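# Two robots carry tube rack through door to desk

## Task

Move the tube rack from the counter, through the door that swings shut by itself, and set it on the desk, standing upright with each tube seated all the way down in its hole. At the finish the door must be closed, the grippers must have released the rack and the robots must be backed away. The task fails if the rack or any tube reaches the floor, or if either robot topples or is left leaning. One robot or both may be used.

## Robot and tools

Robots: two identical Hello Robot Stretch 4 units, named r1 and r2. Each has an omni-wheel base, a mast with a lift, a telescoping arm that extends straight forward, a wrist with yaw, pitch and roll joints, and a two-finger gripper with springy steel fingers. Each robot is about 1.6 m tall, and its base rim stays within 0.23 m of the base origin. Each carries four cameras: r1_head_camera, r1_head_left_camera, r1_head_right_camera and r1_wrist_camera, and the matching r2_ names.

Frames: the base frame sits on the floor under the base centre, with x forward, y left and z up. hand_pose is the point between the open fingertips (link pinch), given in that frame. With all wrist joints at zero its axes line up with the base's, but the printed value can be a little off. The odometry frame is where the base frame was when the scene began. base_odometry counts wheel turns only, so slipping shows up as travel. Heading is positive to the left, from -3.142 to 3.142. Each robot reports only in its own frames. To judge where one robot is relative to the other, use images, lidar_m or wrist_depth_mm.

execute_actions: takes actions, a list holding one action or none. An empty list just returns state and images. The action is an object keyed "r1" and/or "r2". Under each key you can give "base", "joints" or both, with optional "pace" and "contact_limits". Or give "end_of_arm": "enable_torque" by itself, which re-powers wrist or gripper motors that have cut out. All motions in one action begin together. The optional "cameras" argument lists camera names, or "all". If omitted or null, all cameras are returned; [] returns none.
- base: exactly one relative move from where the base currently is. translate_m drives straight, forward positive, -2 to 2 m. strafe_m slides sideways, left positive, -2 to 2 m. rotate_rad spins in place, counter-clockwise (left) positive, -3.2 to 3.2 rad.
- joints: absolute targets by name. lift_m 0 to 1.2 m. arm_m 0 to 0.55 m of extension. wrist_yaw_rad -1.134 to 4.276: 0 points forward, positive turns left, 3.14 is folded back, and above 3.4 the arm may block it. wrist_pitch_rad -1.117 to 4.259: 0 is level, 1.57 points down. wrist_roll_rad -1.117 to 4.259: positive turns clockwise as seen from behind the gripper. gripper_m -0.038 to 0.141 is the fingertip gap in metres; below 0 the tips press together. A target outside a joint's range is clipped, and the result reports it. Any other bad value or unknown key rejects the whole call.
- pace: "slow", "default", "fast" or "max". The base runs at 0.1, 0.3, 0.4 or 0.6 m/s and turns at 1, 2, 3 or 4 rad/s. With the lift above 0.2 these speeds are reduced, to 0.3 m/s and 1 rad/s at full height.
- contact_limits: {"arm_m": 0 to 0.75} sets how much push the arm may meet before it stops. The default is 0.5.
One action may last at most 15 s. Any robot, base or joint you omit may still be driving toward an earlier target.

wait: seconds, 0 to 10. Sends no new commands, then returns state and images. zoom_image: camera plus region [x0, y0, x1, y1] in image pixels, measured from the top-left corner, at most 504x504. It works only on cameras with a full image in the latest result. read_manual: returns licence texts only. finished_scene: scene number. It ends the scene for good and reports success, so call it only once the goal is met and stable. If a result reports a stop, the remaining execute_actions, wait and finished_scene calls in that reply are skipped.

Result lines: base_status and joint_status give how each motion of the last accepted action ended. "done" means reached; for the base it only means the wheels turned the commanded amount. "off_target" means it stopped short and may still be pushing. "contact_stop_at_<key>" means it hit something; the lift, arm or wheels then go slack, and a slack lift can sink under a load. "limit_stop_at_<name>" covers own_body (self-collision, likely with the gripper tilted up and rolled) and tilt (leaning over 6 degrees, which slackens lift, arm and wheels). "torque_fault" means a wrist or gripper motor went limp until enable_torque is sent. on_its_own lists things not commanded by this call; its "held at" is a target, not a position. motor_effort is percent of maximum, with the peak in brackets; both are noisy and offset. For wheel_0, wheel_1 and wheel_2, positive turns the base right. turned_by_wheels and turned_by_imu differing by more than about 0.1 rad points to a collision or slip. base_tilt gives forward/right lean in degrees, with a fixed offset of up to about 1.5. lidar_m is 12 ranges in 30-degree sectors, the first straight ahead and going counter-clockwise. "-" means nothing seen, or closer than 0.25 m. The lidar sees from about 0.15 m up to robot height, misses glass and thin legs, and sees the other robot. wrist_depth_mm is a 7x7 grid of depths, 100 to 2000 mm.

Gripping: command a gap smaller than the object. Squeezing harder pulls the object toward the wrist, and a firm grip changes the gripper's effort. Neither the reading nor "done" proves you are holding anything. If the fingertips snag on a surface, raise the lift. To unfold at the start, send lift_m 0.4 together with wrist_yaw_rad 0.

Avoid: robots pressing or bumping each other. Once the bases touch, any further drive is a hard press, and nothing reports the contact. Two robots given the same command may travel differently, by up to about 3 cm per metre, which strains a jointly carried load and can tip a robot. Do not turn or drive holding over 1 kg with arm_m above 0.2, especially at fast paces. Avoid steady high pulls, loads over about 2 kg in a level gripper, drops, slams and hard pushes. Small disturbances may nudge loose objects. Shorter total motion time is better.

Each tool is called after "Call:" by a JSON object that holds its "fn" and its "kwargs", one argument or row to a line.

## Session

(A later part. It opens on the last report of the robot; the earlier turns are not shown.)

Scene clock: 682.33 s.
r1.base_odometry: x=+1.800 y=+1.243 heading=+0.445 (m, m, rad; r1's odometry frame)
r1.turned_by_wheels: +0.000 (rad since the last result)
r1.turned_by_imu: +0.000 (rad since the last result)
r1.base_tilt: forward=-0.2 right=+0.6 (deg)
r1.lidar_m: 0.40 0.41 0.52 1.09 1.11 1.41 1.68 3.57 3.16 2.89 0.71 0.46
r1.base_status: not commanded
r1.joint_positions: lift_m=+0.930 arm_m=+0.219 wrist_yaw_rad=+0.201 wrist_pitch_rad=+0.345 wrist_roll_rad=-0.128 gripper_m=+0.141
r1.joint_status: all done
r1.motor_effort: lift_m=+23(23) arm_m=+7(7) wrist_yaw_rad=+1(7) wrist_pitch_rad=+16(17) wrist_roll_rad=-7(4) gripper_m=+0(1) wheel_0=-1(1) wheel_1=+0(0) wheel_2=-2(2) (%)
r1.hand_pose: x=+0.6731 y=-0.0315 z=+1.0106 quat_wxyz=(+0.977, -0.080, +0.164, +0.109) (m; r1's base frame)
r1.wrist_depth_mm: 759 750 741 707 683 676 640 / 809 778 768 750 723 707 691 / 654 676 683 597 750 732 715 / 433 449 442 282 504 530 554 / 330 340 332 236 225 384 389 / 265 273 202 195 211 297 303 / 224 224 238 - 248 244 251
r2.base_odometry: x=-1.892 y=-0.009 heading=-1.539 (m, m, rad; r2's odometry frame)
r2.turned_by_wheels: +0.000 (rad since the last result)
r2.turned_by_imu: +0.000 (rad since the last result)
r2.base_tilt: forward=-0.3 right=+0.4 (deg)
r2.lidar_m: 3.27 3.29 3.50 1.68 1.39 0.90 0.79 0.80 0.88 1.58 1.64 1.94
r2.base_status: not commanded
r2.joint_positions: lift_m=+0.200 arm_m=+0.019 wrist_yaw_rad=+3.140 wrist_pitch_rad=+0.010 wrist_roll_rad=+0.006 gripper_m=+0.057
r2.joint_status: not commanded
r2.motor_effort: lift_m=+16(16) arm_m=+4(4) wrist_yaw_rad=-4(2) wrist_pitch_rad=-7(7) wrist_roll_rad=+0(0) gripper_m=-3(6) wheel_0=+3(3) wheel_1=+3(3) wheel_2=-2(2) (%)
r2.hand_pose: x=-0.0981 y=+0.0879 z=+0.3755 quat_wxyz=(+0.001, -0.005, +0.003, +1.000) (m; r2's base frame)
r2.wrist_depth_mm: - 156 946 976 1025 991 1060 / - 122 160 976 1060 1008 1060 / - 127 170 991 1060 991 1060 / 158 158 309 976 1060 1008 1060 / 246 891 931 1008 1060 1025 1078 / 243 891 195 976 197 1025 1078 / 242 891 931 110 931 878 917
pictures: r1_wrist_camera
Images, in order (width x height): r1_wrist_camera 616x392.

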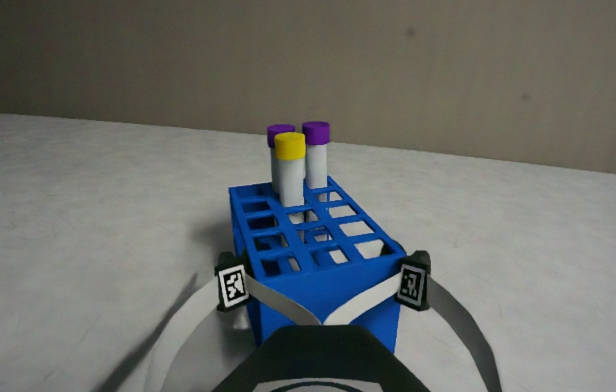

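Call:
{"fn": "execute_actions", "kwargs": {
  "actions": [
    {"r1":{"joints":{"wrist_roll_rad":-0.014,"lift_m":0.936},"pace":"slow"}}
  ],
  "cameras": ["r1_wrist_camera","r1_head_camera"]
}}

Call:
{"fn": "zoom_image", "kwargs": {
  "camera": "r1_wrist_camera",
  "region": [190,170,470,370]
}}

Call:
{"fn": "zoom_image", "kwargs": {
  "camera": "r1_head_camera",
  "region": [180,280,280,390]
}}

Scene clock: 684.73 s.
r1.base_odometry: x=+1.800 y=+1.243 heading=+0.445 (m, m, rad; r1's odometry frame)
r1.turned_by_wheels: +0.000 (rad since the last result)
r1.turned_by_imu: -0.001 (rad since the last result)
r1.base_tilt: forward=-0.1 right=+0.7 (deg)
r1.lidar_m: 0.41 0.41 0.53 1.07 1.11 1.38 1.68 3.56 3.16 2.90 0.71 0.47
r1.base_status: not commanded
r1.joint_positions: lift_m=+0.936 arm_m=+0.219 wrist_yaw_rad=+0.200 wrist_pitch_rad=+0.353 wrist_roll_rad=-0.014 gripper_m=+0.141
r1.joint_status: all done
r1.motor_effort: lift_m=+27(28) arm_m=+7(7) wrist_yaw_rad=+3(1) wrist_pitch_rad=-8(14) wrist_roll_rad=+2(2) gripper_m=+0(0) wheel_0=-1(1) wheel_1=+0(0) wheel_2=-2(2) (%)
r1.hand_pose: x=+0.6723 y=-0.0318 z=+1.0141 quat_wxyz=(+0.979, -0.025, +0.174, +0.100) (m; r1's base frame)
r1.wrist_depth_mm: 741 732 715 707 691 668 661 / 778 778 750 741 715 723 715 / 809 798 768 609 707 691 676 / 517 504 496 291 473 462 449 / 379 377 353 240 226 345 340 / 297 296 203 195 207 276 276 / 247 243 250 - 236 230 230
r2.base_odometry: x=-1.892 y=-0.009 heading=-1.539 (m, m, rad; r2's odometry frame)
r2.turned_by_wheels: +0.000 (rad since the last result)
r2.turned_by_imu: +0.001 (rad since the last result)
r2.base_tilt: forward=-0.2 right=+0.2 (deg)
r2.lidar_m: 3.25 3.28 3.54 1.68 1.40 0.91 0.78 0.80 0.88 1.54 1.65 1.94
r2.base_status: not commanded
r2.joint_positions: lift_m=+0.200 arm_m=+0.019 wrist_yaw_rad=+3.140 wrist_pitch_rad=+0.010 wrist_roll_rad=+0.006 gripper_m=+0.057
r2.joint_status: not commanded
r2.motor_effort: lift_m=+16(16) arm_m=+3(3) wrist_yaw_rad=+1(1) wrist_pitch_rad=-8(8) wrist_roll_rad=+0(0) gripper_m=-1(1) wheel_0=+3(3) wheel_1=+4(4) wheel_2=-2(3) (%)
r2.hand_pose: x=-0.0981 y=+0.0879 z=+0.3755 quat_wxyz=(+0.001, -0.005, +0.003, +1.000) (m; r2's base frame)
r2.wrist_depth_mm: - 156 917 976 1025 1008 1060 / - 122 161 976 1060 1008 1042 / - 127 171 991 1042 1008 1060 / 158 158 309 976 1025 991 1078 / 245 904 931 976 1042 991 1060 / 245 878 195 991 197 1025 1060 / 241 878 931 110 931 866 917
pictures: r1_head_camera, r1_wrist_camera
Images, in order (width x height): r1_head_camera 420x560, r1_wrist_camera 616x392.

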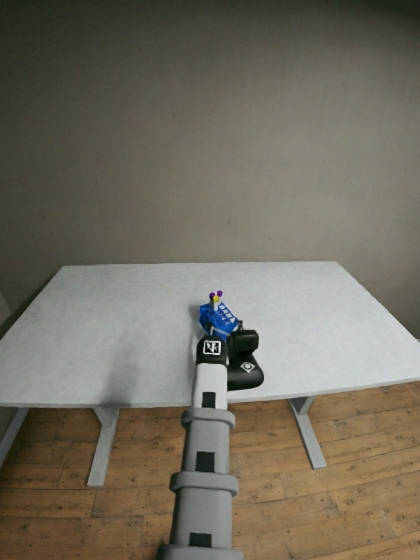

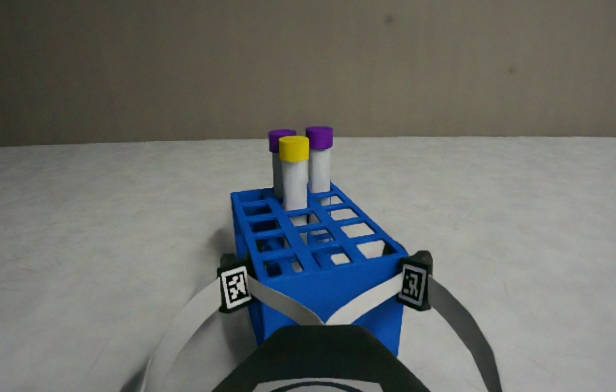

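Region (190, 170, 470, 370) of r1_wrist_camera's 616x392 image, scaled by 1.800; it fills the top 360 rows of this view, and the rest is white.

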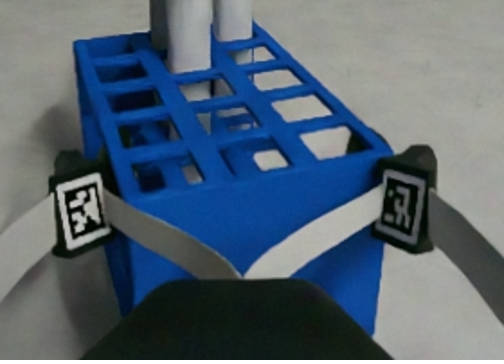

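Region (180, 280, 280, 390) of r1_head_camera's 420x560 image, scaled by 4.582, with more detail than that image has; it fills the left 458 columns of this view, and the rest is white.

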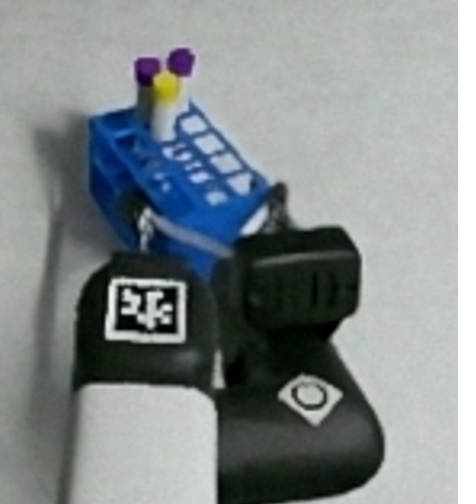

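Call:
{"fn": "execute_actions", "kwargs": {
  "actions": [
    {"r1":{"joints":{"gripper_m":0.0,"lift_m":0.929},"pace":"slow"}}
  ],
  "cameras": ["r1_wrist_camera"]
}}

Call:
{"fn": "execute_actions", "kwargs": {
  "actions": [
    {"r1":{"joints":{"arm_m":0.26},"pace":"slow"}}
  ],
  "cameras": ["r1_wrist_camera"]
}}

Call:
{"fn": "execute_actions", "kwargs": {
  "actions": [
    {"r1":{"joints":{"gripper_m":0.141},"pace":"fast"}}
  ],
  "cameras": ["r1_wrist_camera"]
}}

Scene clock: 694.17 s.
r1.base_odometry: x=+1.800 y=+1.243 heading=+0.445 (m, m, rad; r1's odometry frame)
r1.turned_by_wheels: +0.000 (rad since the last result)
r1.turned_by_imu: -0.003 (rad since the last result)
r1.base_tilt: forward=-0.2 right=+0.6 (deg)
r1.lidar_m: 0.40 0.42 0.53 1.08 1.11 1.39 1.70 3.58 3.18 2.89 0.70 0.46
r1.base_status: not commanded
r1.joint_positions: lift_m=+0.929 arm_m=+0.219 wrist_yaw_rad=+0.200 wrist_pitch_rad=+0.351 wrist_roll_rad=-0.014 gripper_m=+0.001
r1.joint_status: all done
r1.motor_effort: lift_m=+15(20) arm_m=+7(7) wrist_yaw_rad=+3(2) wrist_pitch_rad=-1(8) wrist_roll_rad=+2(2) gripper_m=-24(24) wheel_0=-1(1) wheel_1=+0(0) wheel_2=-2(2) (%)
r1.hand_pose: x=+0.6725 y=-0.0318 z=+1.0086 quat_wxyz=(+0.980, -0.024, +0.173, +0.100) (m; r1's base frame)
r1.wrist_depth_mm: 741 715 707 715 691 676 661 / 768 768 750 741 723 715 691 / 798 788 750 276 691 676 661 / 512 496 459 271 462 449 445 / 370 366 303 213 214 342 332 / 287 286 183 185 195 177 267 / 239 236 238 - 228 226 224
r2.base_odometry: x=-1.892 y=-0.009 heading=-1.539 (m, m, rad; r2's odometry frame)
r2.turned_by_wheels: +0.000 (rad since the last result)
r2.turned_by_imu: +0.003 (rad since the last result)
r2.base_tilt: forward=-0.3 right=+0.3 (deg)
r2.lidar_m: 3.27 3.27 3.50 1.71 1.37 0.92 0.79 0.79 0.88 1.58 1.63 1.95
r2.base_status: not commanded
r2.joint_positions: lift_m=+0.200 arm_m=+0.019 wrist_yaw_rad=+3.140 wrist_pitch_rad=+0.010 wrist_roll_rad=+0.006 gripper_m=+0.057
r2.joint_status: not commanded
r2.motor_effort: lift_m=+16(16) arm_m=+4(4) wrist_yaw_rad=-1(1) wrist_pitch_rad=-8(7) wrist_roll_rad=+0(0) gripper_m=-2(0) wheel_0=+3(3) wheel_1=+4(3) wheel_2=-2(2) (%)
r2.hand_pose: x=-0.0981 y=+0.0879 z=+0.3755 quat_wxyz=(+0.001, -0.005, +0.003, +1.000) (m; r2's base frame)
r2.wrist_depth_mm: - 156 917 960 1025 1008 1042 / - 122 160 991 1042 1008 1042 / - 127 170 976 1042 991 1060 / 158 158 307 976 1042 1008 1078 / 248 891 931 991 1060 1025 1078 / 244 878 194 991 198 1025 1078 / 242 891 946 110 931 866 931
pictures: r1_wrist_camera
Images, in order (width x height): r1_wrist_camera 616x392.

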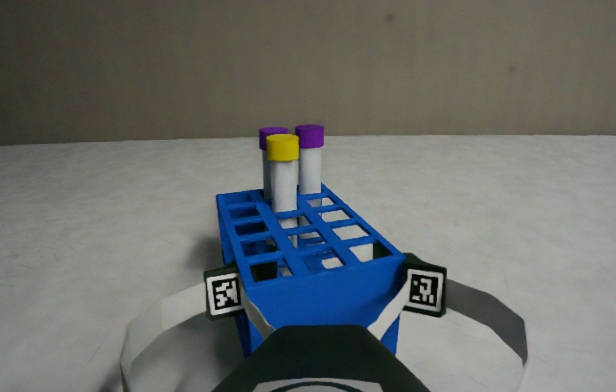

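Scene clock: 695.70 s.
r1.base_odometry: x=+1.800 y=+1.243 heading=+0.445 (m, m, rad; r1's odometry frame)
r1.turned_by_wheels: +0.000 (rad since the last result)
r1.turned_by_imu: -0.001 (rad since the last result)
r1.base_tilt: forward=-0.1 right=+0.6 (deg)
r1.lidar_m: 0.40 0.40 0.53 1.09 1.11 1.39 1.70 3.57 3.16 2.89 0.72 0.46
r1.base_status: not commanded
r1.joint_positions: lift_m=+0.929 arm_m=+0.259 wrist_yaw_rad=+0.200 wrist_pitch_rad=+0.351 wrist_roll_rad=-0.014 gripper_m=+0.001
r1.joint_status: all done
r1.motor_effort: lift_m=+15(15) arm_m=+8(8) wrist_yaw_rad=+2(4) wrist_pitch_rad=-3(2) wrist_roll_rad=+0(0) gripper_m=-26(25) wheel_0=-1(1) wheel_1=+0(0) wheel_2=-2(2) (%)
r1.hand_pose: x=+0.7124 y=-0.0318 z=+1.0086 quat_wxyz=(+0.980, -0.024, +0.173, +0.100) (m; r1's base frame)
r1.wrist_depth_mm: 699 683 683 668 661 640 634 / 741 723 715 707 699 668 661 / 759 768 732 277 699 699 683 / 504 492 459 263 455 449 445 / 368 366 301 214 213 340 332 / 290 286 182 183 195 177 267 / 240 236 238 - 228 226 225
r2.base_odometry: x=-1.892 y=-0.009 heading=-1.539 (m, m, rad; r2's odometry frame)
r2.turned_by_wheels: +0.000 (rad since the last result)
r2.turned_by_imu: +0.001 (rad since the last result)
r2.base_tilt: forward=-0.2 right=+0.4 (deg)
r2.lidar_m: 3.26 3.28 3.50 1.69 1.38 0.90 0.80 0.79 0.88 1.59 1.65 1.93
r2.base_status: not commanded
r2.joint_positions: lift_m=+0.200 arm_m=+0.019 wrist_yaw_rad=+3.140 wrist_pitch_rad=+0.010 wrist_roll_rad=+0.006 gripper_m=+0.057
r2.joint_status: not commanded
r2.motor_effort: lift_m=+16(16) arm_m=+4(3) wrist_yaw_rad=-1(3) wrist_pitch_rad=-7(7) wrist_roll_rad=+0(0) gripper_m=-3(4) wheel_0=+3(3) wheel_1=+3(3) wheel_2=-3(2) (%)
r2.hand_pose: x=-0.0981 y=+0.0879 z=+0.3755 quat_wxyz=(+0.001, -0.005, +0.003, +1.000) (m; r2's base frame)
r2.wrist_depth_mm: - 155 917 976 1042 991 1042 / - 122 161 976 1025 991 1060 / - 127 171 976 1025 991 1078 / 158 158 309 991 1042 1008 1042 / 246 891 931 976 1042 1025 1060 / 245 904 195 976 198 1042 1042 / 242 878 931 110 931 854 917
pictures: r1_wrist_camera
Images, in order (width x height): r1_wrist_camera 616x392.

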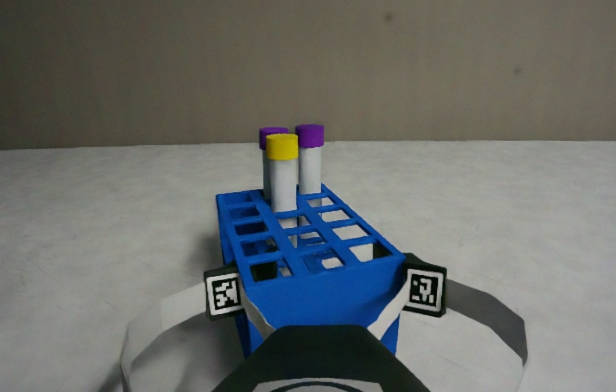

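Scene clock: 698.07 s.
r1.base_odometry: x=+1.800 y=+1.243 heading=+0.445 (m, m, rad; r1's odometry frame)
r1.turned_by_wheels: +0.000 (rad since the last result)
r1.turned_by_imu: -0.001 (rad since the last result)
r1.base_tilt: forward=-0.2 right=+0.6 (deg)
r1.lidar_m: 0.40 0.41 0.52 1.10 1.11 1.39 1.68 3.56 3.19 2.90 0.70 0.46
r1.base_status: not commanded
r1.joint_positions: lift_m=+0.929 arm_m=+0.259 wrist_yaw_rad=+0.200 wrist_pitch_rad=+0.346 wrist_roll_rad=-0.013 gripper_m=+0.141
r1.joint_status: all done
r1.motor_effort: lift_m=+15(15) arm_m=+8(8) wrist_yaw_rad=+3(0) wrist_pitch_rad=+9(9) wrist_roll_rad=-1(2) gripper_m=+2(20) wheel_0=-1(1) wheel_1=+0(0) wheel_2=-2(2) (%)
r1.hand_pose: x=+0.7128 y=-0.0317 z=+1.0098 quat_wxyz=(+0.980, -0.024, +0.171, +0.100) (m; r1's base frame)
r1.wrist_depth_mm: 707 683 683 668 647 634 627 / 750 732 699 707 691 676 661 / 768 759 750 294 715 699 683 / 521 512 500 293 473 462 452 / 377 373 351 224 232 345 338 / 291 293 200 201 211 262 272 / 243 238 248 - 231 227 226
r2.base_odometry: x=-1.892 y=-0.009 heading=-1.539 (m, m, rad; r2's odometry frame)
r2.turned_by_wheels: +0.000 (rad since the last result)
r2.turned_by_imu: +0.001 (rad since the last result)
r2.base_tilt: forward=-0.1 right=+0.2 (deg)
r2.lidar_m: 3.25 3.27 3.50 1.70 1.38 0.91 0.80 0.79 0.87 1.56 1.64 1.97
r2.base_status: not commanded
r2.joint_positions: lift_m=+0.200 arm_m=+0.019 wrist_yaw_rad=+3.140 wrist_pitch_rad=+0.010 wrist_roll_rad=+0.006 gripper_m=+0.057
r2.joint_status: not commanded
r2.motor_effort: lift_m=+16(16) arm_m=+4(3) wrist_yaw_rad=-3(1) wrist_pitch_rad=-7(7) wrist_roll_rad=+0(0) gripper_m=-3(2) wheel_0=+3(3) wheel_1=+4(3) wheel_2=-2(2) (%)
r2.hand_pose: x=-0.0981 y=+0.0879 z=+0.3755 quat_wxyz=(+0.001, -0.005, +0.003, +1.000) (m; r2's base frame)
r2.wrist_depth_mm: - 156 931 976 1042 991 1078 / - 122 161 976 1025 1008 1078 / - 127 171 1008 1042 1008 1060 / 158 158 310 991 1042 1025 1078 / 246 904 960 991 1025 1008 1060 / 245 891 195 991 197 1025 1060 / 242 866 931 110 917 866 904
pictures: r1_wrist_camera
Images, in order (width x height): r1_wrist_camera 616x392.

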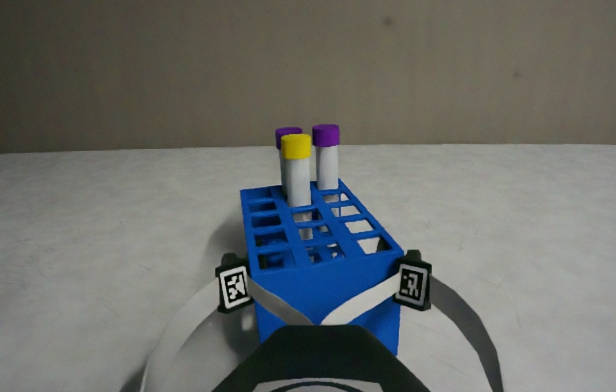

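Call:
{"fn": "execute_actions", "kwargs": {
  "actions": [
    {"r1":{"joints":{"wrist_pitch_rad":0.45,"lift_m":0.952,"arm_m":0.27},"pace":"slow"}}
  ],
  "cameras": ["r1_wrist_camera"]
}}

Call:
{"fn": "execute_actions", "kwargs": {
  "actions": [
    {"r1":{"joints":{"wrist_pitch_rad":0.55,"lift_m":0.976,"arm_m":0.285},"pace":"slow"}}
  ],
  "cameras": ["r1_wrist_camera","r1_head_camera"]
}}

Scene clock: 703.77 s.
r1.base_odometry: x=+1.800 y=+1.243 heading=+0.445 (m, m, rad; r1's odometry frame)
r1.turned_by_wheels: +0.000 (rad since the last result)
r1.turned_by_imu: -0.002 (rad since the last result)
r1.base_tilt: forward=-0.2 right=+0.6 (deg)
r1.lidar_m: 0.42 0.42 0.54 1.09 1.10 1.39 1.70 3.55 3.17 2.89 0.70 0.46
r1.base_status: not commanded
r1.joint_positions: lift_m=+0.952 arm_m=+0.269 wrist_yaw_rad=+0.200 wrist_pitch_rad=+0.439 wrist_roll_rad=-0.012 gripper_m=+0.141
r1.joint_status: all done
r1.on_its_own: wrist_pitch_rad is at rest, and its effort (+30) is outside its rest range (-23 to +23)
r1.motor_effort: lift_m=+23(24) arm_m=+7(8) wrist_yaw_rad=+2(5) wrist_pitch_rad=+30(73) wrist_roll_rad=-6(6) gripper_m=+0(2) wheel_0=-1(1) wheel_1=+0(0) wheel_2=-2(2) (%)
r1.hand_pose: x=+0.7128 y=-0.0338 z=+1.0074 quat_wxyz=(+0.971, -0.028, +0.216, +0.099) (m; r1's base frame)
r1.wrist_depth_mm: 691 683 661 661 654 634 621 / 732 723 707 699 683 676 654 / 676 647 621 294 585 569 564 / 469 459 427 277 427 415 410 / 359 355 322 221 229 330 324 / 290 287 200 202 219 262 266 / 246 242 249 - 236 229 229
r2.base_odometry: x=-1.892 y=-0.009 heading=-1.539 (m, m, rad; r2's odometry frame)
r2.turned_by_wheels: +0.000 (rad since the last result)
r2.turned_by_imu: +0.002 (rad since the last result)
r2.base_tilt: forward=-0.2 right=+0.3 (deg)
r2.lidar_m: 3.25 3.26 3.53 1.70 1.37 0.93 0.78 0.79 0.87 1.57 1.64 1.94
r2.base_status: not commanded
r2.joint_positions: lift_m=+0.200 arm_m=+0.019 wrist_yaw_rad=+3.140 wrist_pitch_rad=+0.010 wrist_roll_rad=+0.006 gripper_m=+0.057
r2.joint_status: not commanded
r2.motor_effort: lift_m=+16(16) arm_m=+3(3) wrist_yaw_rad=-1(0) wrist_pitch_rad=-7(7) wrist_roll_rad=+0(0) gripper_m=-2(5) wheel_0=+3(3) wheel_1=+3(3) wheel_2=-2(2) (%)
r2.hand_pose: x=-0.0981 y=+0.0879 z=+0.3755 quat_wxyz=(+0.001, -0.005, +0.003, +1.000) (m; r2's base frame)
r2.wrist_depth_mm: - 156 917 960 1025 991 1042 / - 122 161 991 1042 1008 1060 / - 127 170 976 1042 1008 1060 / 158 159 309 991 1042 1008 1060 / 246 904 946 991 1042 991 1078 / 244 904 195 991 198 1008 1060 / 242 866 946 110 946 866 917
pictures: r1_wrist_camera
Images, in order (width x height): r1_wrist_camera 616x392.

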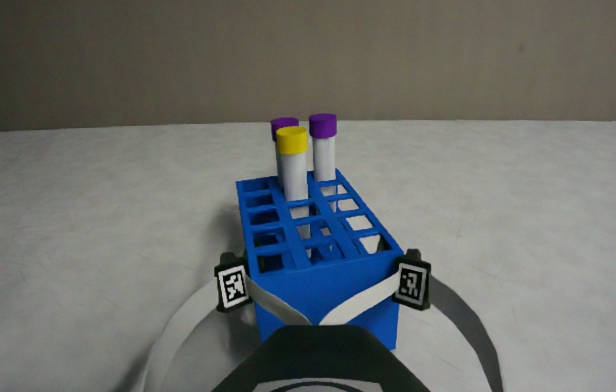

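Scene clock: 704.83 s.
r1.base_odometry: x=+1.800 y=+1.243 heading=+0.445 (m, m, rad; r1's odometry frame)
r1.turned_by_wheels: +0.000 (rad since the last result)
r1.turned_by_imu: +0.000 (rad since the last result)
r1.base_tilt: forward=-0.1 right=+0.6 (deg)
r1.lidar_m: 0.41 0.42 0.54 1.10 1.10 1.37 1.71 3.56 3.17 2.89 0.69 0.47
r1.base_status: not commanded
r1.joint_positions: lift_m=+0.976 arm_m=+0.284 wrist_yaw_rad=+0.200 wrist_pitch_rad=+0.537 wrist_roll_rad=-0.012 gripper_m=+0.141
r1.joint_status: all done
r1.on_its_own: wrist_pitch_rad is at rest, and its effort (+36) is outside its rest range (-23 to +23)
r1.motor_effort: lift_m=+22(25) arm_m=+8(7) wrist_yaw_rad=+4(6) wrist_pitch_rad=+36(84) wrist_roll_rad=-7(10) gripper_m=+0(3) wheel_0=-1(1) wheel_1=+1(0) wheel_2=-2(2) (%)
r1.hand_pose: x=+0.7147 y=-0.0364 z=+1.0065 quat_wxyz=(+0.959, -0.032, +0.263, +0.098) (m; r1's base frame)
r1.wrist_depth_mm: 668 668 654 654 640 634 615 / 723 707 707 683 676 661 654 / 569 544 535 279 504 496 484 / 427 418 392 267 392 387 382 / 345 342 314 227 227 317 314 / 287 285 198 198 222 262 266 / 250 245 251 - 242 233 232
r2.base_odometry: x=-1.892 y=-0.009 heading=-1.539 (m, m, rad; r2's odometry frame)
r2.turned_by_wheels: +0.000 (rad since the last result)
r2.turned_by_imu: +0.000 (rad since the last result)
r2.base_tilt: forward=-0.3 right=+0.4 (deg)
r2.lidar_m: 3.24 3.26 3.52 1.69 1.40 0.92 0.79 0.80 0.88 1.57 1.64 1.95
r2.base_status: not commanded
r2.joint_positions: lift_m=+0.200 arm_m=+0.019 wrist_yaw_rad=+3.140 wrist_pitch_rad=+0.010 wrist_roll_rad=+0.006 gripper_m=+0.057
r2.joint_status: not commanded
r2.motor_effort: lift_m=+16(16) arm_m=+3(4) wrist_yaw_rad=+0(5) wrist_pitch_rad=-8(8) wrist_roll_rad=+0(0) gripper_m=-2(2) wheel_0=+3(3) wheel_1=+4(4) wheel_2=-2(2) (%)
r2.hand_pose: x=-0.0981 y=+0.0879 z=+0.3755 quat_wxyz=(+0.001, -0.005, +0.003, +1.000) (m; r2's base frame)
r2.wrist_depth_mm: - 156 931 960 1025 991 1060 / - 122 161 976 1025 1008 1078 / - 127 170 991 1042 1008 1060 / 158 158 307 991 1042 1008 1060 / 245 891 931 976 1060 1008 1060 / 244 891 194 976 197 1025 1078 / 242 891 917 110 946 878 931
pictures: r1_head_camera, r1_wrist_camera
Images, in order (width x height): r1_head_camera 420x560, r1_wrist_camera 616x392.

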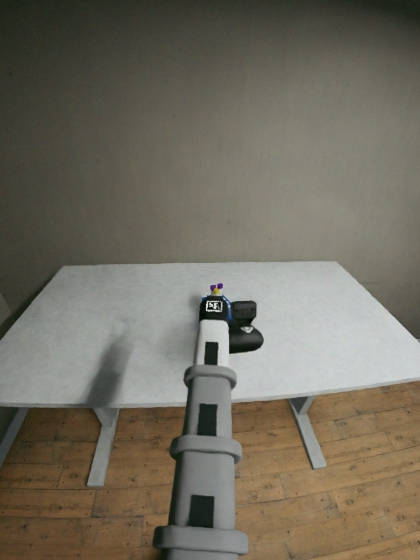

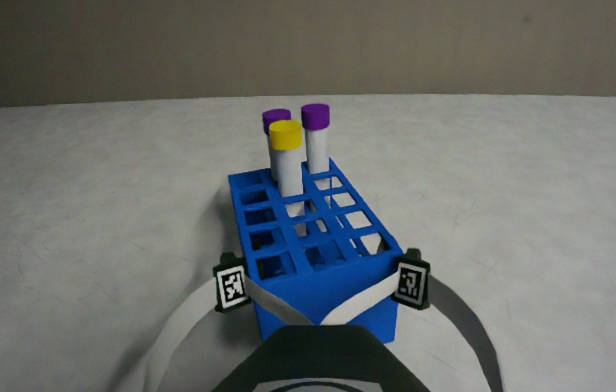

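Call:
{"fn": "execute_actions", "kwargs": {
  "actions": [
    {"r1":{"joints":{"lift_m":0.985},"pace":"slow"}}
  ],
  "cameras": []
}}

Call:
{"fn": "execute_actions", "kwargs": {
  "actions": [
    {"r1":{"joints":{"gripper_m":0.07}}}
  ],
  "cameras": ["r1_wrist_camera"]
}}

Call:
{"fn": "execute_actions", "kwargs": {
  "actions": [
    {"r1":{"joints":{"gripper_m":0.141}}}
  ],
  "cameras": ["r1_wrist_camera"]
}}

Scene clock: 707.70 s.
r1.base_odometry: x=+1.800 y=+1.243 heading=+0.445 (m, m, rad; r1's odometry frame)
r1.turned_by_wheels: +0.000 (rad since the last result)
r1.turned_by_imu: -0.001 (rad since the last result)
r1.base_tilt: forward=-0.2 right=+0.6 (deg)
r1.lidar_m: 0.41 0.41 0.51 1.09 1.10 1.40 1.70 3.58 3.16 2.89 0.71 0.47
r1.base_status: not commanded
r1.joint_positions: lift_m=+0.985 arm_m=+0.284 wrist_yaw_rad=+0.200 wrist_pitch_rad=+0.542 wrist_roll_rad=-0.012 gripper_m=+0.141
r1.joint_status: all done
r1.motor_effort: lift_m=+24(22) arm_m=+8(8) wrist_yaw_rad=+4(2) wrist_pitch_rad=+19(37) wrist_roll_rad=-4(6) gripper_m=-1(3) wheel_0=-1(1) wheel_1=+0(0) wheel_2=-2(2) (%)
r1.hand_pose: x=+0.7141 y=-0.0365 z=+1.0141 quat_wxyz=(+0.958, -0.033, +0.266, +0.098) (m; r1's base frame)
r1.wrist_depth_mm: 676 683 668 647 647 634 603 / 723 707 699 683 668 647 661 / 574 559 539 281 512 500 492 / 439 427 399 271 402 394 384 / 349 347 332 230 227 327 320 / 293 293 199 198 221 267 272 / 256 251 257 - 244 237 239
r2.base_odometry: x=-1.892 y=-0.009 heading=-1.539 (m, m, rad; r2's odometry frame)
r2.turned_by_wheels: +0.000 (rad since the last result)
r2.turned_by_imu: +0.001 (rad since the last result)
r2.base_tilt: forward=-0.1 right=+0.4 (deg)
r2.lidar_m: 3.26 3.27 3.51 1.70 1.39 0.90 0.79 0.78 0.88 1.58 1.65 1.93
r2.base_status: not commanded
r2.joint_positions: lift_m=+0.200 arm_m=+0.019 wrist_yaw_rad=+3.140 wrist_pitch_rad=+0.010 wrist_roll_rad=+0.006 gripper_m=+0.057
r2.joint_status: not commanded
r2.motor_effort: lift_m=+16(16) arm_m=+4(3) wrist_yaw_rad=+0(3) wrist_pitch_rad=-7(8) wrist_roll_rad=+0(0) gripper_m=-4(0) wheel_0=+3(3) wheel_1=+3(3) wheel_2=-2(2) (%)
r2.hand_pose: x=-0.0981 y=+0.0879 z=+0.3755 quat_wxyz=(+0.001, -0.005, +0.003, +1.000) (m; r2's base frame)
r2.wrist_depth_mm: - 156 946 976 1025 991 1060 / - 122 161 976 1008 991 1078 / - 127 170 976 1008 1008 1060 / 158 158 307 976 1042 1025 1078 / 247 891 931 1008 1060 991 1060 / 245 891 195 991 197 1008 1060 / 242 866 931 110 946 854 917
pictures: none
No camera images: the call's "cameras" was empty. Leave "cameras" out to get every camera's image.

Scene clock: 709.43 s.
r1.base_odometry: x=+1.800 y=+1.243 heading=+0.445 (m, m, rad; r1's odometry frame)
r1.turned_by_wheels: +0.000 (rad since the last result)
r1.turned_by_imu: -0.001 (rad since the last result)
r1.base_tilt: forward=-0.2 right=+0.6 (deg)
r1.lidar_m: 0.40 0.41 0.53 1.09 1.10 1.38 1.71 3.57 3.15 2.90 0.70 0.45
r1.base_status: not commanded
r1.joint_positions: lift_m=+0.985 arm_m=+0.284 wrist_yaw_rad=+0.200 wrist_pitch_rad=+0.542 wrist_roll_rad=-0.012 gripper_m=+0.070
r1.joint_status: all done
r1.motor_effort: lift_m=+24(24) arm_m=+8(7) wrist_yaw_rad=+3(2) wrist_pitch_rad=+21(22) wrist_roll_rad=-5(4) gripper_m=+1(0) wheel_0=-1(1) wheel_1=+0(0) wheel_2=-2(2) (%)
r1.hand_pose: x=+0.7141 y=-0.0365 z=+1.0141 quat_wxyz=(+0.958, -0.033, +0.266, +0.098) (m; r1's base frame)
r1.wrist_depth_mm: 676 676 668 647 640 621 615 / 723 715 691 683 668 654 654 / 574 554 535 283 504 500 492 / 430 427 402 274 399 394 387 / 351 347 330 230 227 325 319 / 293 293 198 198 221 268 273 / 255 251 256 - 243 239 237
r2.base_odometry: x=-1.892 y=-0.009 heading=-1.539 (m, m, rad; r2's odometry frame)
r2.turned_by_wheels: +0.000 (rad since the last result)
r2.turned_by_imu: +0.001 (rad since the last result)
r2.base_tilt: forward=-0.3 right=+0.2 (deg)
r2.lidar_m: 3.25 3.28 3.51 1.69 1.39 0.93 0.79 0.80 0.87 1.59 1.65 1.95
r2.base_status: not commanded
r2.joint_positions: lift_m=+0.200 arm_m=+0.019 wrist_yaw_rad=+3.140 wrist_pitch_rad=+0.010 wrist_roll_rad=+0.006 gripper_m=+0.057
r2.joint_status: not commanded
r2.motor_effort: lift_m=+16(16) arm_m=+3(3) wrist_yaw_rad=-2(3) wrist_pitch_rad=-7(7) wrist_roll_rad=+0(0) gripper_m=-4(5) wheel_0=+3(3) wheel_1=+3(3) wheel_2=-2(2) (%)
r2.hand_pose: x=-0.0981 y=+0.0879 z=+0.3755 quat_wxyz=(+0.001, -0.005, +0.003, +1.000) (m; r2's base frame)
r2.wrist_depth_mm: - 156 931 976 1008 991 1060 / - 122 160 976 1025 1008 1042 / - 127 170 976 1042 1008 1042 / 158 158 309 976 1060 1025 1060 / 245 904 946 976 1042 1008 1060 / 244 878 195 976 198 1008 1060 / 242 891 931 110 917 866 917
pictures: r1_wrist_camera
Images, in order (width x height): r1_wrist_camera 616x392.

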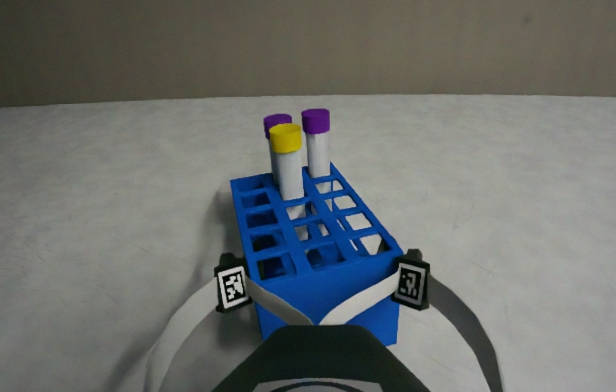

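Scene clock: 711.17 s.
r1.base_odometry: x=+1.800 y=+1.243 heading=+0.445 (m, m, rad; r1's odometry frame)
r1.turned_by_wheels: +0.000 (rad since the last result)
r1.turned_by_imu: -0.001 (rad since the last result)
r1.base_tilt: forward=-0.2 right=+0.6 (deg)
r1.lidar_m: 0.41 0.41 0.51 1.09 1.10 1.38 1.68 3.57 3.17 2.88 0.71 0.46
r1.base_status: not commanded
r1.joint_positions: lift_m=+0.985 arm_m=+0.284 wrist_yaw_rad=+0.200 wrist_pitch_rad=+0.542 wrist_roll_rad=-0.012 gripper_m=+0.141
r1.joint_status: all done
r1.motor_effort: lift_m=+24(24) arm_m=+7(8) wrist_yaw_rad=+3(4) wrist_pitch_rad=+22(21) wrist_roll_rad=-4(4) gripper_m=+0(5) wheel_0=-1(1) wheel_1=+0(0) wheel_2=-2(2) (%)
r1.hand_pose: x=+0.7141 y=-0.0365 z=+1.0141 quat_wxyz=(+0.958, -0.033, +0.266, +0.098) (m; r1's base frame)
r1.wrist_depth_mm: 683 668 661 647 640 627 621 / 723 707 707 691 668 654 647 / 574 554 544 279 512 500 484 / 436 430 404 272 402 392 387 / 351 347 330 230 226 324 319 / 296 293 198 198 222 267 272 / 256 251 256 - 244 238 237
r2.base_odometry: x=-1.892 y=-0.009 heading=-1.539 (m, m, rad; r2's odometry frame)
r2.turned_by_wheels: +0.000 (rad since the last result)
r2.turned_by_imu: +0.001 (rad since the last result)
r2.base_tilt: forward=-0.3 right=+0.4 (deg)
r2.lidar_m: 3.27 3.27 3.51 1.71 1.37 0.91 0.79 0.79 0.86 1.58 1.64 1.95
r2.base_status: not commanded
r2.joint_positions: lift_m=+0.200 arm_m=+0.019 wrist_yaw_rad=+3.140 wrist_pitch_rad=+0.010 wrist_roll_rad=+0.006 gripper_m=+0.057
r2.joint_status: not commanded
r2.motor_effort: lift_m=+16(16) arm_m=+4(4) wrist_yaw_rad=-3(3) wrist_pitch_rad=-7(7) wrist_roll_rad=+0(0) gripper_m=-6(4) wheel_0=+3(3) wheel_1=+3(3) wheel_2=-2(2) (%)
r2.hand_pose: x=-0.0981 y=+0.0879 z=+0.3755 quat_wxyz=(+0.001, -0.005, +0.003, +1.000) (m; r2's base frame)
r2.wrist_depth_mm: - 156 917 976 1042 976 1060 / - 122 161 976 1025 1008 1060 / - 127 170 991 1042 1008 1060 / 158 158 307 976 1025 1008 1098 / 247 904 946 976 1042 991 1078 / 246 891 195 976 198 1025 1078 / 242 878 946 110 931 866 917
pictures: r1_wrist_camera
Images, in order (width x height): r1_wrist_camera 616x392.

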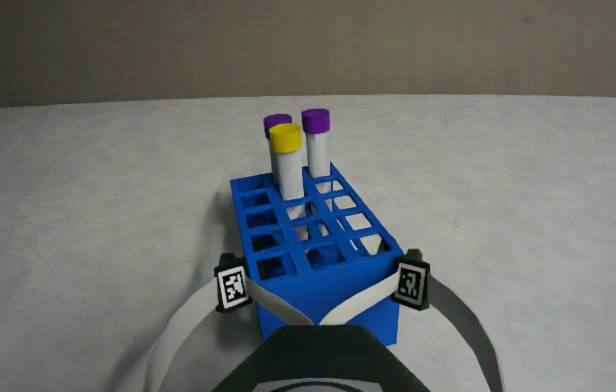

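Call:
{"fn": "execute_actions", "kwargs": {
  "actions": []
}}

Scene clock: 716.30 s.
r1.base_odometry: x=+1.800 y=+1.243 heading=+0.445 (m, m, rad; r1's odometry frame)
r1.turned_by_wheels: +0.000 (rad since the last result)
r1.turned_by_imu: -0.001 (rad since the last result)
r1.base_tilt: forward=-0.2 right=+0.6 (deg)
r1.lidar_m: 0.40 0.40 0.52 1.09 1.10 1.36 1.70 3.56 3.17 2.90 0.72 0.47
r1.base_status: not commanded
r1.joint_positions: lift_m=+0.985 arm_m=+0.284 wrist_yaw_rad=+0.200 wrist_pitch_rad=+0.542 wrist_roll_rad=-0.012 gripper_m=+0.141
r1.joint_status: all done
r1.motor_effort: lift_m=+24(24) arm_m=+8(8) wrist_yaw_rad=+3(4) wrist_pitch_rad=+19(21) wrist_roll_rad=-4(4) gripper_m=-1(5) wheel_0=-1(1) wheel_1=+0(0) wheel_2=-2(2) (%)
r1.hand_pose: x=+0.7141 y=-0.0365 z=+1.0141 quat_wxyz=(+0.958, -0.033, +0.266, +0.098) (m; r1's base frame)
r1.wrist_depth_mm: 676 676 654 640 647 627 609 / 715 715 699 691 668 668 661 / 574 559 535 281 512 496 492 / 436 430 402 273 402 394 387 / 349 347 330 230 227 322 320 / 293 293 199 198 222 268 272 / 255 251 256 - 244 238 237
r2.base_odometry: x=-1.892 y=-0.009 heading=-1.539 (m, m, rad; r2's odometry frame)
r2.turned_by_wheels: +0.000 (rad since the last result)
r2.turned_by_imu: +0.001 (rad since the last result)
r2.base_tilt: forward=-0.1 right=+0.3 (deg)
r2.lidar_m: 3.25 3.27 3.51 1.68 1.37 0.92 0.79 0.80 0.86 1.58 1.65 1.95
r2.base_status: not commanded
r2.joint_positions: lift_m=+0.200 arm_m=+0.019 wrist_yaw_rad=+3.140 wrist_pitch_rad=+0.010 wrist_roll_rad=+0.006 gripper_m=+0.057
r2.joint_status: not commanded
r2.motor_effort: lift_m=+16(16) arm_m=+3(4) wrist_yaw_rad=+0(3) wrist_pitch_rad=-8(7) wrist_roll_rad=+0(0) gripper_m=-1(4) wheel_0=+3(3) wheel_1=+3(3) wheel_2=-2(2) (%)
r2.hand_pose: x=-0.0981 y=+0.0879 z=+0.3755 quat_wxyz=(+0.001, -0.005, +0.003, +1.000) (m; r2's base frame)
r2.wrist_depth_mm: - 156 917 976 1025 991 1078 / - 122 161 976 1025 1025 1060 / - 126 171 991 1042 1008 1078 / 158 158 309 976 1042 1008 1060 / 247 891 946 976 1042 1008 1078 / 243 891 194 991 198 1025 1060 / 243 891 931 110 917 866 917
pictures: r1_head_camera, r1_head_left_camera, r1_head_right_camera, r1_wrist_camera, r2_head_camera, r2_head_left_camera, r2_head_right_camera, r2_wrist_camera
Images, in order (width x height): r1_head_camera 420x560, r1_head_left_camera 420x672, r1_head_right_camera 420x672, r1_wrist_camera 616x392, r2_head_camera 420x560, r2_head_left_camera 420x672, r2_head_right_camera 420x672, r2_wrist_camera 616x392.

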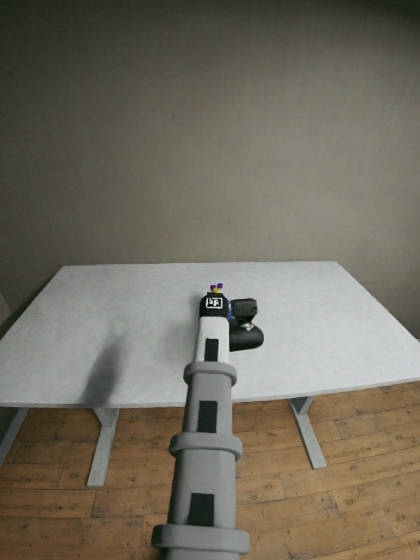

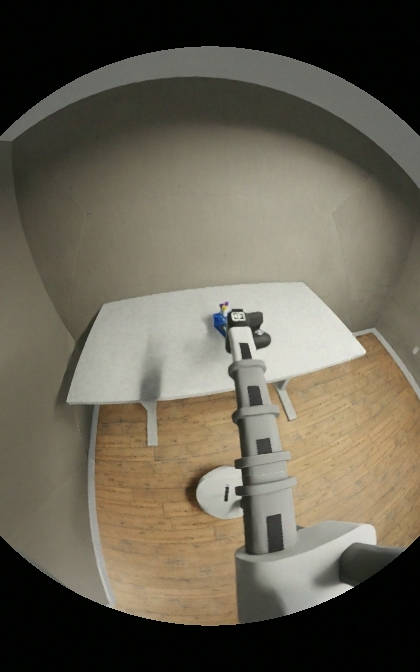

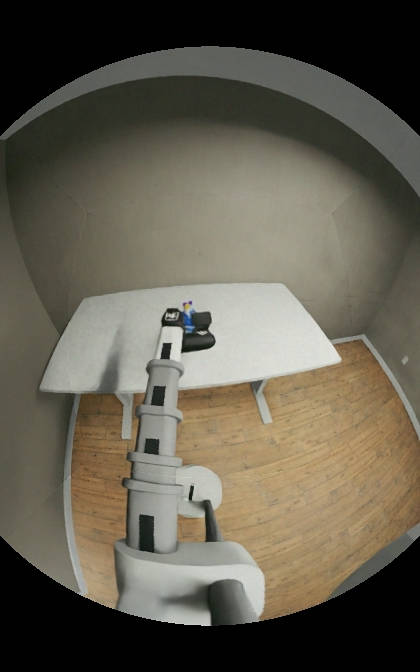

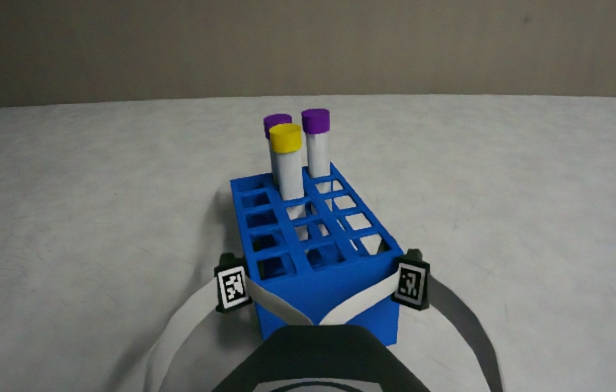

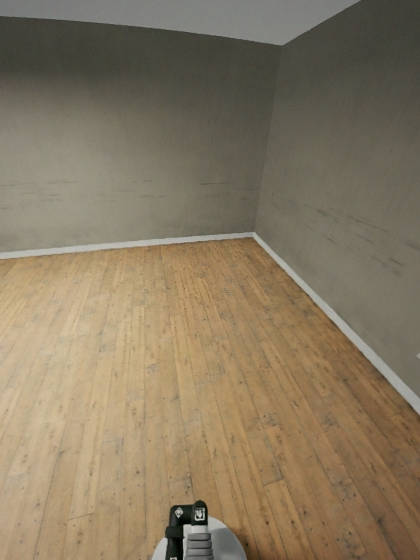

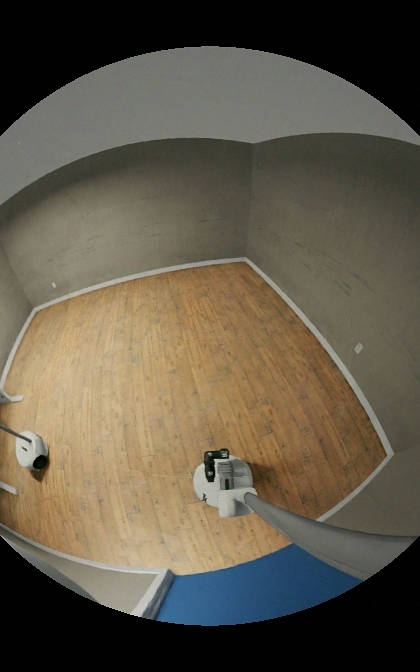

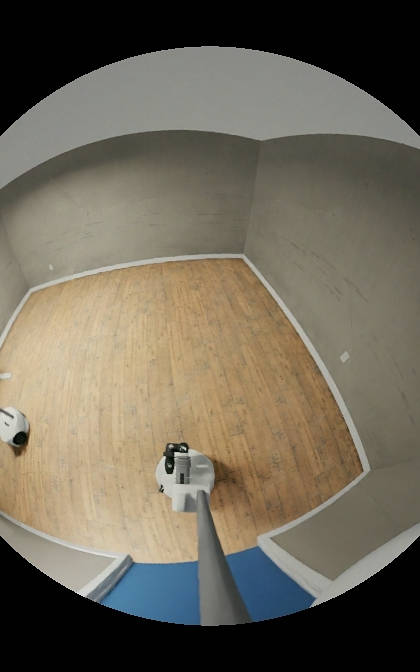

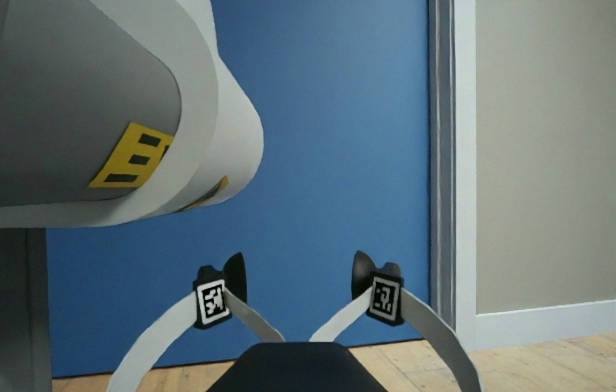

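Call:
{"fn": "execute_actions", "kwargs": {
  "actions": [
    {"r1":{"joints":{"lift_m":0.972,"arm_m":0.30,"gripper_m":0.141},"pace":"slow"}}
  ],
  "cameras": ["r1_wrist_camera","r1_head_right_camera"]
}}

Call:
{"fn": "zoom_image", "kwargs": {
  "camera": "r1_head_right_camera",
  "region": [140,280,240,370]
}}

Scene clock: 720.60 s.
r1.base_odometry: x=+1.800 y=+1.243 heading=+0.445 (m, m, rad; r1's odometry frame)
r1.turned_by_wheels: +0.000 (rad since the last result)
r1.turned_by_imu: -0.002 (rad since the last result)
r1.base_tilt: forward=-0.1 right=+0.6 (deg)
r1.lidar_m: 0.39 0.41 0.51 1.10 1.11 1.38 1.69 3.57 3.17 2.89 0.71 0.48
r1.base_status: not commanded
r1.joint_positions: lift_m=+0.973 arm_m=+0.298 wrist_yaw_rad=+0.200 wrist_pitch_rad=+0.535 wrist_roll_rad=-0.011 gripper_m=+0.141
r1.joint_status: all done
r1.on_its_own: wrist_pitch_rad is at rest, and its effort (+41) is outside its rest range (-23 to +23)
r1.motor_effort: lift_m=+10(20) arm_m=+9(4) wrist_yaw_rad=+4(1) wrist_pitch_rad=+41(43) wrist_roll_rad=-7(8) gripper_m=+0(4) wheel_0=-1(1) wheel_1=+0(0) wheel_2=-2(2) (%)
r1.hand_pose: x=+0.7300 y=-0.0363 z=+1.0041 quat_wxyz=(+0.959, -0.032, +0.262, +0.098) (m; r1's base frame)
r1.wrist_depth_mm: 668 647 647 634 634 615 603 / 715 691 691 668 661 654 640 / 569 549 530 279 508 496 488 / 430 418 377 266 394 387 377 / 343 340 325 229 224 317 310 / 283 286 198 191 223 260 264 / 246 244 250 - 241 230 231
r2.base_odometry: x=-1.892 y=-0.009 heading=-1.539 (m, m, rad; r2's odometry frame)
r2.turned_by_wheels: +0.000 (rad since the last result)
r2.turned_by_imu: +0.002 (rad since the last result)
r2.base_tilt: forward=-0.3 right=+0.4 (deg)
r2.lidar_m: 3.26 3.28 3.52 1.68 1.38 0.93 0.79 0.78 0.86 1.56 1.64 1.94
r2.base_status: not commanded
r2.joint_positions: lift_m=+0.200 arm_m=+0.019 wrist_yaw_rad=+3.140 wrist_pitch_rad=+0.010 wrist_roll_rad=+0.006 gripper_m=+0.057
r2.joint_status: not commanded
r2.motor_effort: lift_m=+16(16) arm_m=+3(4) wrist_yaw_rad=-1(1) wrist_pitch_rad=-7(7) wrist_roll_rad=+0(0) gripper_m=-3(5) wheel_0=+3(3) wheel_1=+3(4) wheel_2=-2(2) (%)
r2.hand_pose: x=-0.0981 y=+0.0879 z=+0.3755 quat_wxyz=(+0.001, -0.005, +0.003, +1.000) (m; r2's base frame)
r2.wrist_depth_mm: - 156 931 1008 1042 976 1060 / - 122 161 960 1025 1008 1060 / - 127 171 1008 1025 1008 1060 / 159 158 307 991 1060 1025 1078 / 247 891 931 991 1042 1008 1078 / 243 904 195 991 198 1025 1060 / 242 891 946 110 946 878 904
pictures: r1_head_right_camera, r1_wrist_camera
Images, in order (width x height): r1_head_right_camera 420x672, r1_wrist_camera 616x392.

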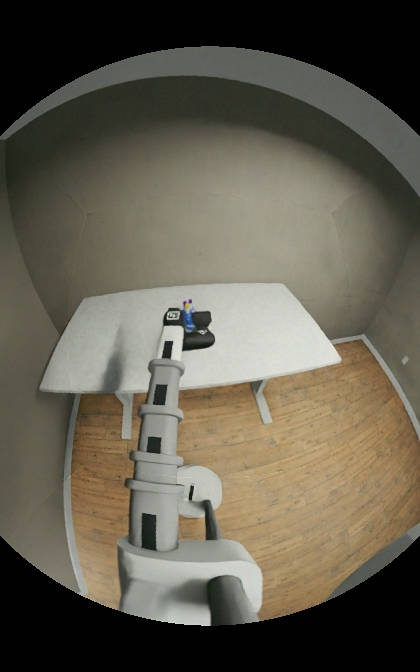

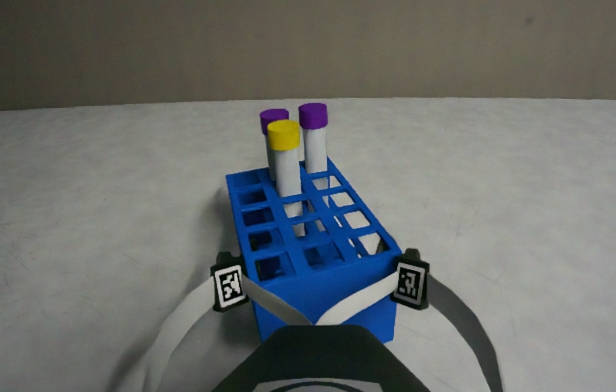

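Region (140, 280, 240, 370) of r1_head_right_camera's 420x672 image, scaled by 5.040, with more detail than that image has; it fills the top 454 rows of this view, and the rest is white.

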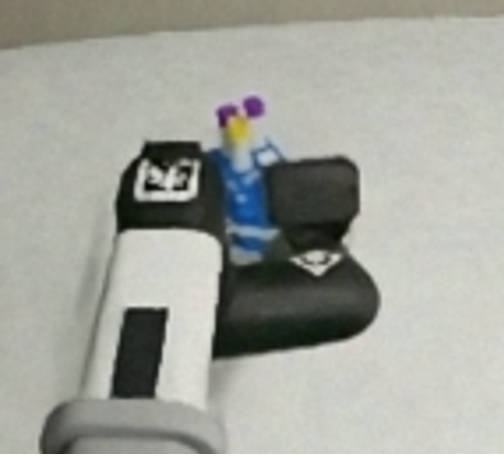

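Call:
{"fn": "execute_actions", "kwargs": {
  "actions": [
    {"r1":{"joints":{"lift_m":0.968,"wrist_yaw_rad":0.0,"gripper_m":0.141},"pace":"slow"}}
  ],
  "cameras": ["r1_wrist_camera"]
}}

Scene clock: 726.43 s.
r1.base_odometry: x=+1.800 y=+1.243 heading=+0.445 (m, m, rad; r1's odometry frame)
r1.turned_by_wheels: +0.000 (rad since the last result)
r1.turned_by_imu: -0.001 (rad since the last result)
r1.base_tilt: forward=-0.2 right=+0.6 (deg)
r1.lidar_m: 0.40 0.42 0.53 1.09 1.10 1.39 1.68 3.57 3.16 2.89 0.69 0.46
r1.base_status: not commanded
r1.joint_positions: lift_m=+0.969 arm_m=+0.299 wrist_yaw_rad=+0.004 wrist_pitch_rad=+0.533 wrist_roll_rad=-0.011 gripper_m=+0.141
r1.joint_status: all done
r1.on_its_own: wrist_pitch_rad is at rest, and its effort (+49) is outside its rest range (-23 to +23)
r1.motor_effort: lift_m=+10(9) arm_m=+8(8) wrist_yaw_rad=-9(15) wrist_pitch_rad=+49(48) wrist_roll_rad=-9(10) gripper_m=+1(1) wheel_0=+0(1) wheel_1=+0(0) wheel_2=-2(2) (%)
r1.hand_pose: x=+0.7184 y=-0.0864 z=+1.0007 quat_wxyz=(+0.965, -0.006, +0.263, +0.003) (m; r1's base frame)
r1.wrist_depth_mm: 603 621 647 654 676 691 691 / 647 654 661 683 699 683 668 / 569 554 521 285 500 484 480 / 424 413 370 265 392 379 375 / 340 334 314 226 225 314 306 / 281 281 193 193 222 260 259 / 246 240 247 - 238 228 227
r2.base_odometry: x=-1.892 y=-0.009 heading=-1.539 (m, m, rad; r2's odometry frame)
r2.turned_by_wheels: +0.000 (rad since the last result)
r2.turned_by_imu: +0.001 (rad since the last result)
r2.base_tilt: forward=-0.2 right=+0.3 (deg)
r2.lidar_m: 3.27 3.28 3.49 1.69 1.39 0.92 0.80 0.79 0.87 1.56 1.64 1.94
r2.base_status: not commanded
r2.joint_positions: lift_m=+0.200 arm_m=+0.019 wrist_yaw_rad=+3.140 wrist_pitch_rad=+0.010 wrist_roll_rad=+0.006 gripper_m=+0.057
r2.joint_status: not commanded
r2.motor_effort: lift_m=+16(16) arm_m=+4(3) wrist_yaw_rad=-2(1) wrist_pitch_rad=-8(7) wrist_roll_rad=+0(0) gripper_m=-4(5) wheel_0=+3(3) wheel_1=+3(3) wheel_2=-2(2) (%)
r2.hand_pose: x=-0.0981 y=+0.0879 z=+0.3755 quat_wxyz=(+0.001, -0.005, +0.003, +1.000) (m; r2's base frame)
r2.wrist_depth_mm: - 156 917 976 1025 991 1060 / - 122 161 991 1025 1008 1060 / - 127 170 976 1008 1008 1078 / 158 158 307 991 1042 1025 1078 / 246 904 931 1008 1042 1008 1060 / 244 904 194 976 197 1008 1078 / 242 866 917 110 917 878 931
pictures: r1_wrist_camera
Images, in order (width x height): r1_wrist_camera 616x392.

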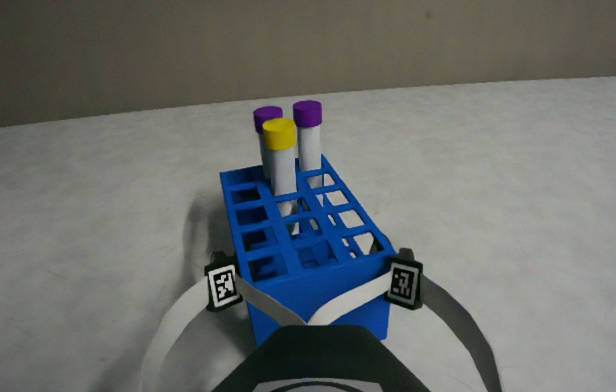

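Call:
{"fn": "execute_actions", "kwargs": {
  "actions": [
    {"r1":{"joints":{"wrist_yaw_rad":-0.3,"gripper_m":0.141}}}
  ],
  "cameras": ["r1_wrist_camera"]
}}

Scene clock: 728.40 s.
r1.base_odometry: x=+1.800 y=+1.243 heading=+0.445 (m, m, rad; r1's odometry frame)
r1.turned_by_wheels: +0.000 (rad since the last result)
r1.turned_by_imu: -0.001 (rad since the last result)
r1.base_tilt: forward=-0.1 right=+0.6 (deg)
r1.lidar_m: 0.39 0.42 0.52 1.08 1.12 1.40 1.68 3.55 3.15 2.88 0.70 0.46
r1.base_status: not commanded
r1.joint_positions: lift_m=+0.969 arm_m=+0.299 wrist_yaw_rad=-0.296 wrist_pitch_rad=+0.533 wrist_roll_rad=-0.011 gripper_m=+0.141
r1.joint_status: all done
r1.on_its_own: wrist_pitch_rad is at rest, and its effort (+50) is outside its rest range (-23 to +23)
r1.motor_effort: lift_m=+10(10) arm_m=+7(8) wrist_yaw_rad=-7(14) wrist_pitch_rad=+50(49) wrist_roll_rad=-8(9) gripper_m=+0(0) wheel_0=+0(0) wheel_1=+0(0) wheel_2=-1(1) (%)
r1.hand_pose: x=+0.6818 y=-0.1561 z=+1.0007 quat_wxyz=(+0.954, +0.034, +0.261, -0.141) (m; r1's base frame)
r1.wrist_depth_mm: 569 621 683 741 809 931 1025 / 609 654 699 715 699 683 1060 / 564 549 521 282 500 484 477 / 427 413 375 260 387 382 375 / 340 336 312 225 224 310 309 / 283 281 194 195 222 262 260 / 244 240 246 - 236 229 228
r2.base_odometry: x=-1.892 y=-0.009 heading=-1.539 (m, m, rad; r2's odometry frame)
r2.turned_by_wheels: +0.000 (rad since the last result)
r2.turned_by_imu: +0.001 (rad since the last result)
r2.base_tilt: forward=-0.3 right=+0.3 (deg)
r2.lidar_m: 3.26 3.26 3.52 1.69 1.39 0.91 0.80 0.79 0.88 1.56 1.65 1.95
r2.base_status: not commanded
r2.joint_positions: lift_m=+0.200 arm_m=+0.019 wrist_yaw_rad=+3.140 wrist_pitch_rad=+0.010 wrist_roll_rad=+0.006 gripper_m=+0.057
r2.joint_status: not commanded
r2.motor_effort: lift_m=+16(16) arm_m=+4(4) wrist_yaw_rad=-1(1) wrist_pitch_rad=-7(7) wrist_roll_rad=+0(0) gripper_m=-5(2) wheel_0=+3(3) wheel_1=+3(3) wheel_2=-2(2) (%)
r2.hand_pose: x=-0.0981 y=+0.0879 z=+0.3755 quat_wxyz=(+0.001, -0.005, +0.003, +1.000) (m; r2's base frame)
r2.wrist_depth_mm: - 156 946 960 1025 991 1042 / - 122 161 991 1025 1008 1078 / - 127 170 960 1042 991 1042 / 158 158 307 976 1025 991 1078 / 246 891 931 991 1042 1008 1042 / 244 891 194 991 198 1025 1060 / 243 878 946 110 946 866 917
pictures: r1_wrist_camera
Images, in order (width x height): r1_wrist_camera 616x392.

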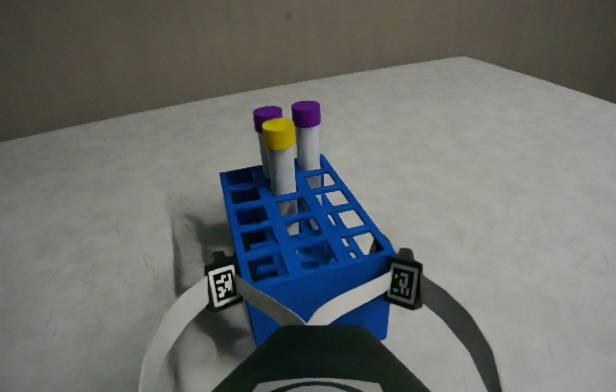

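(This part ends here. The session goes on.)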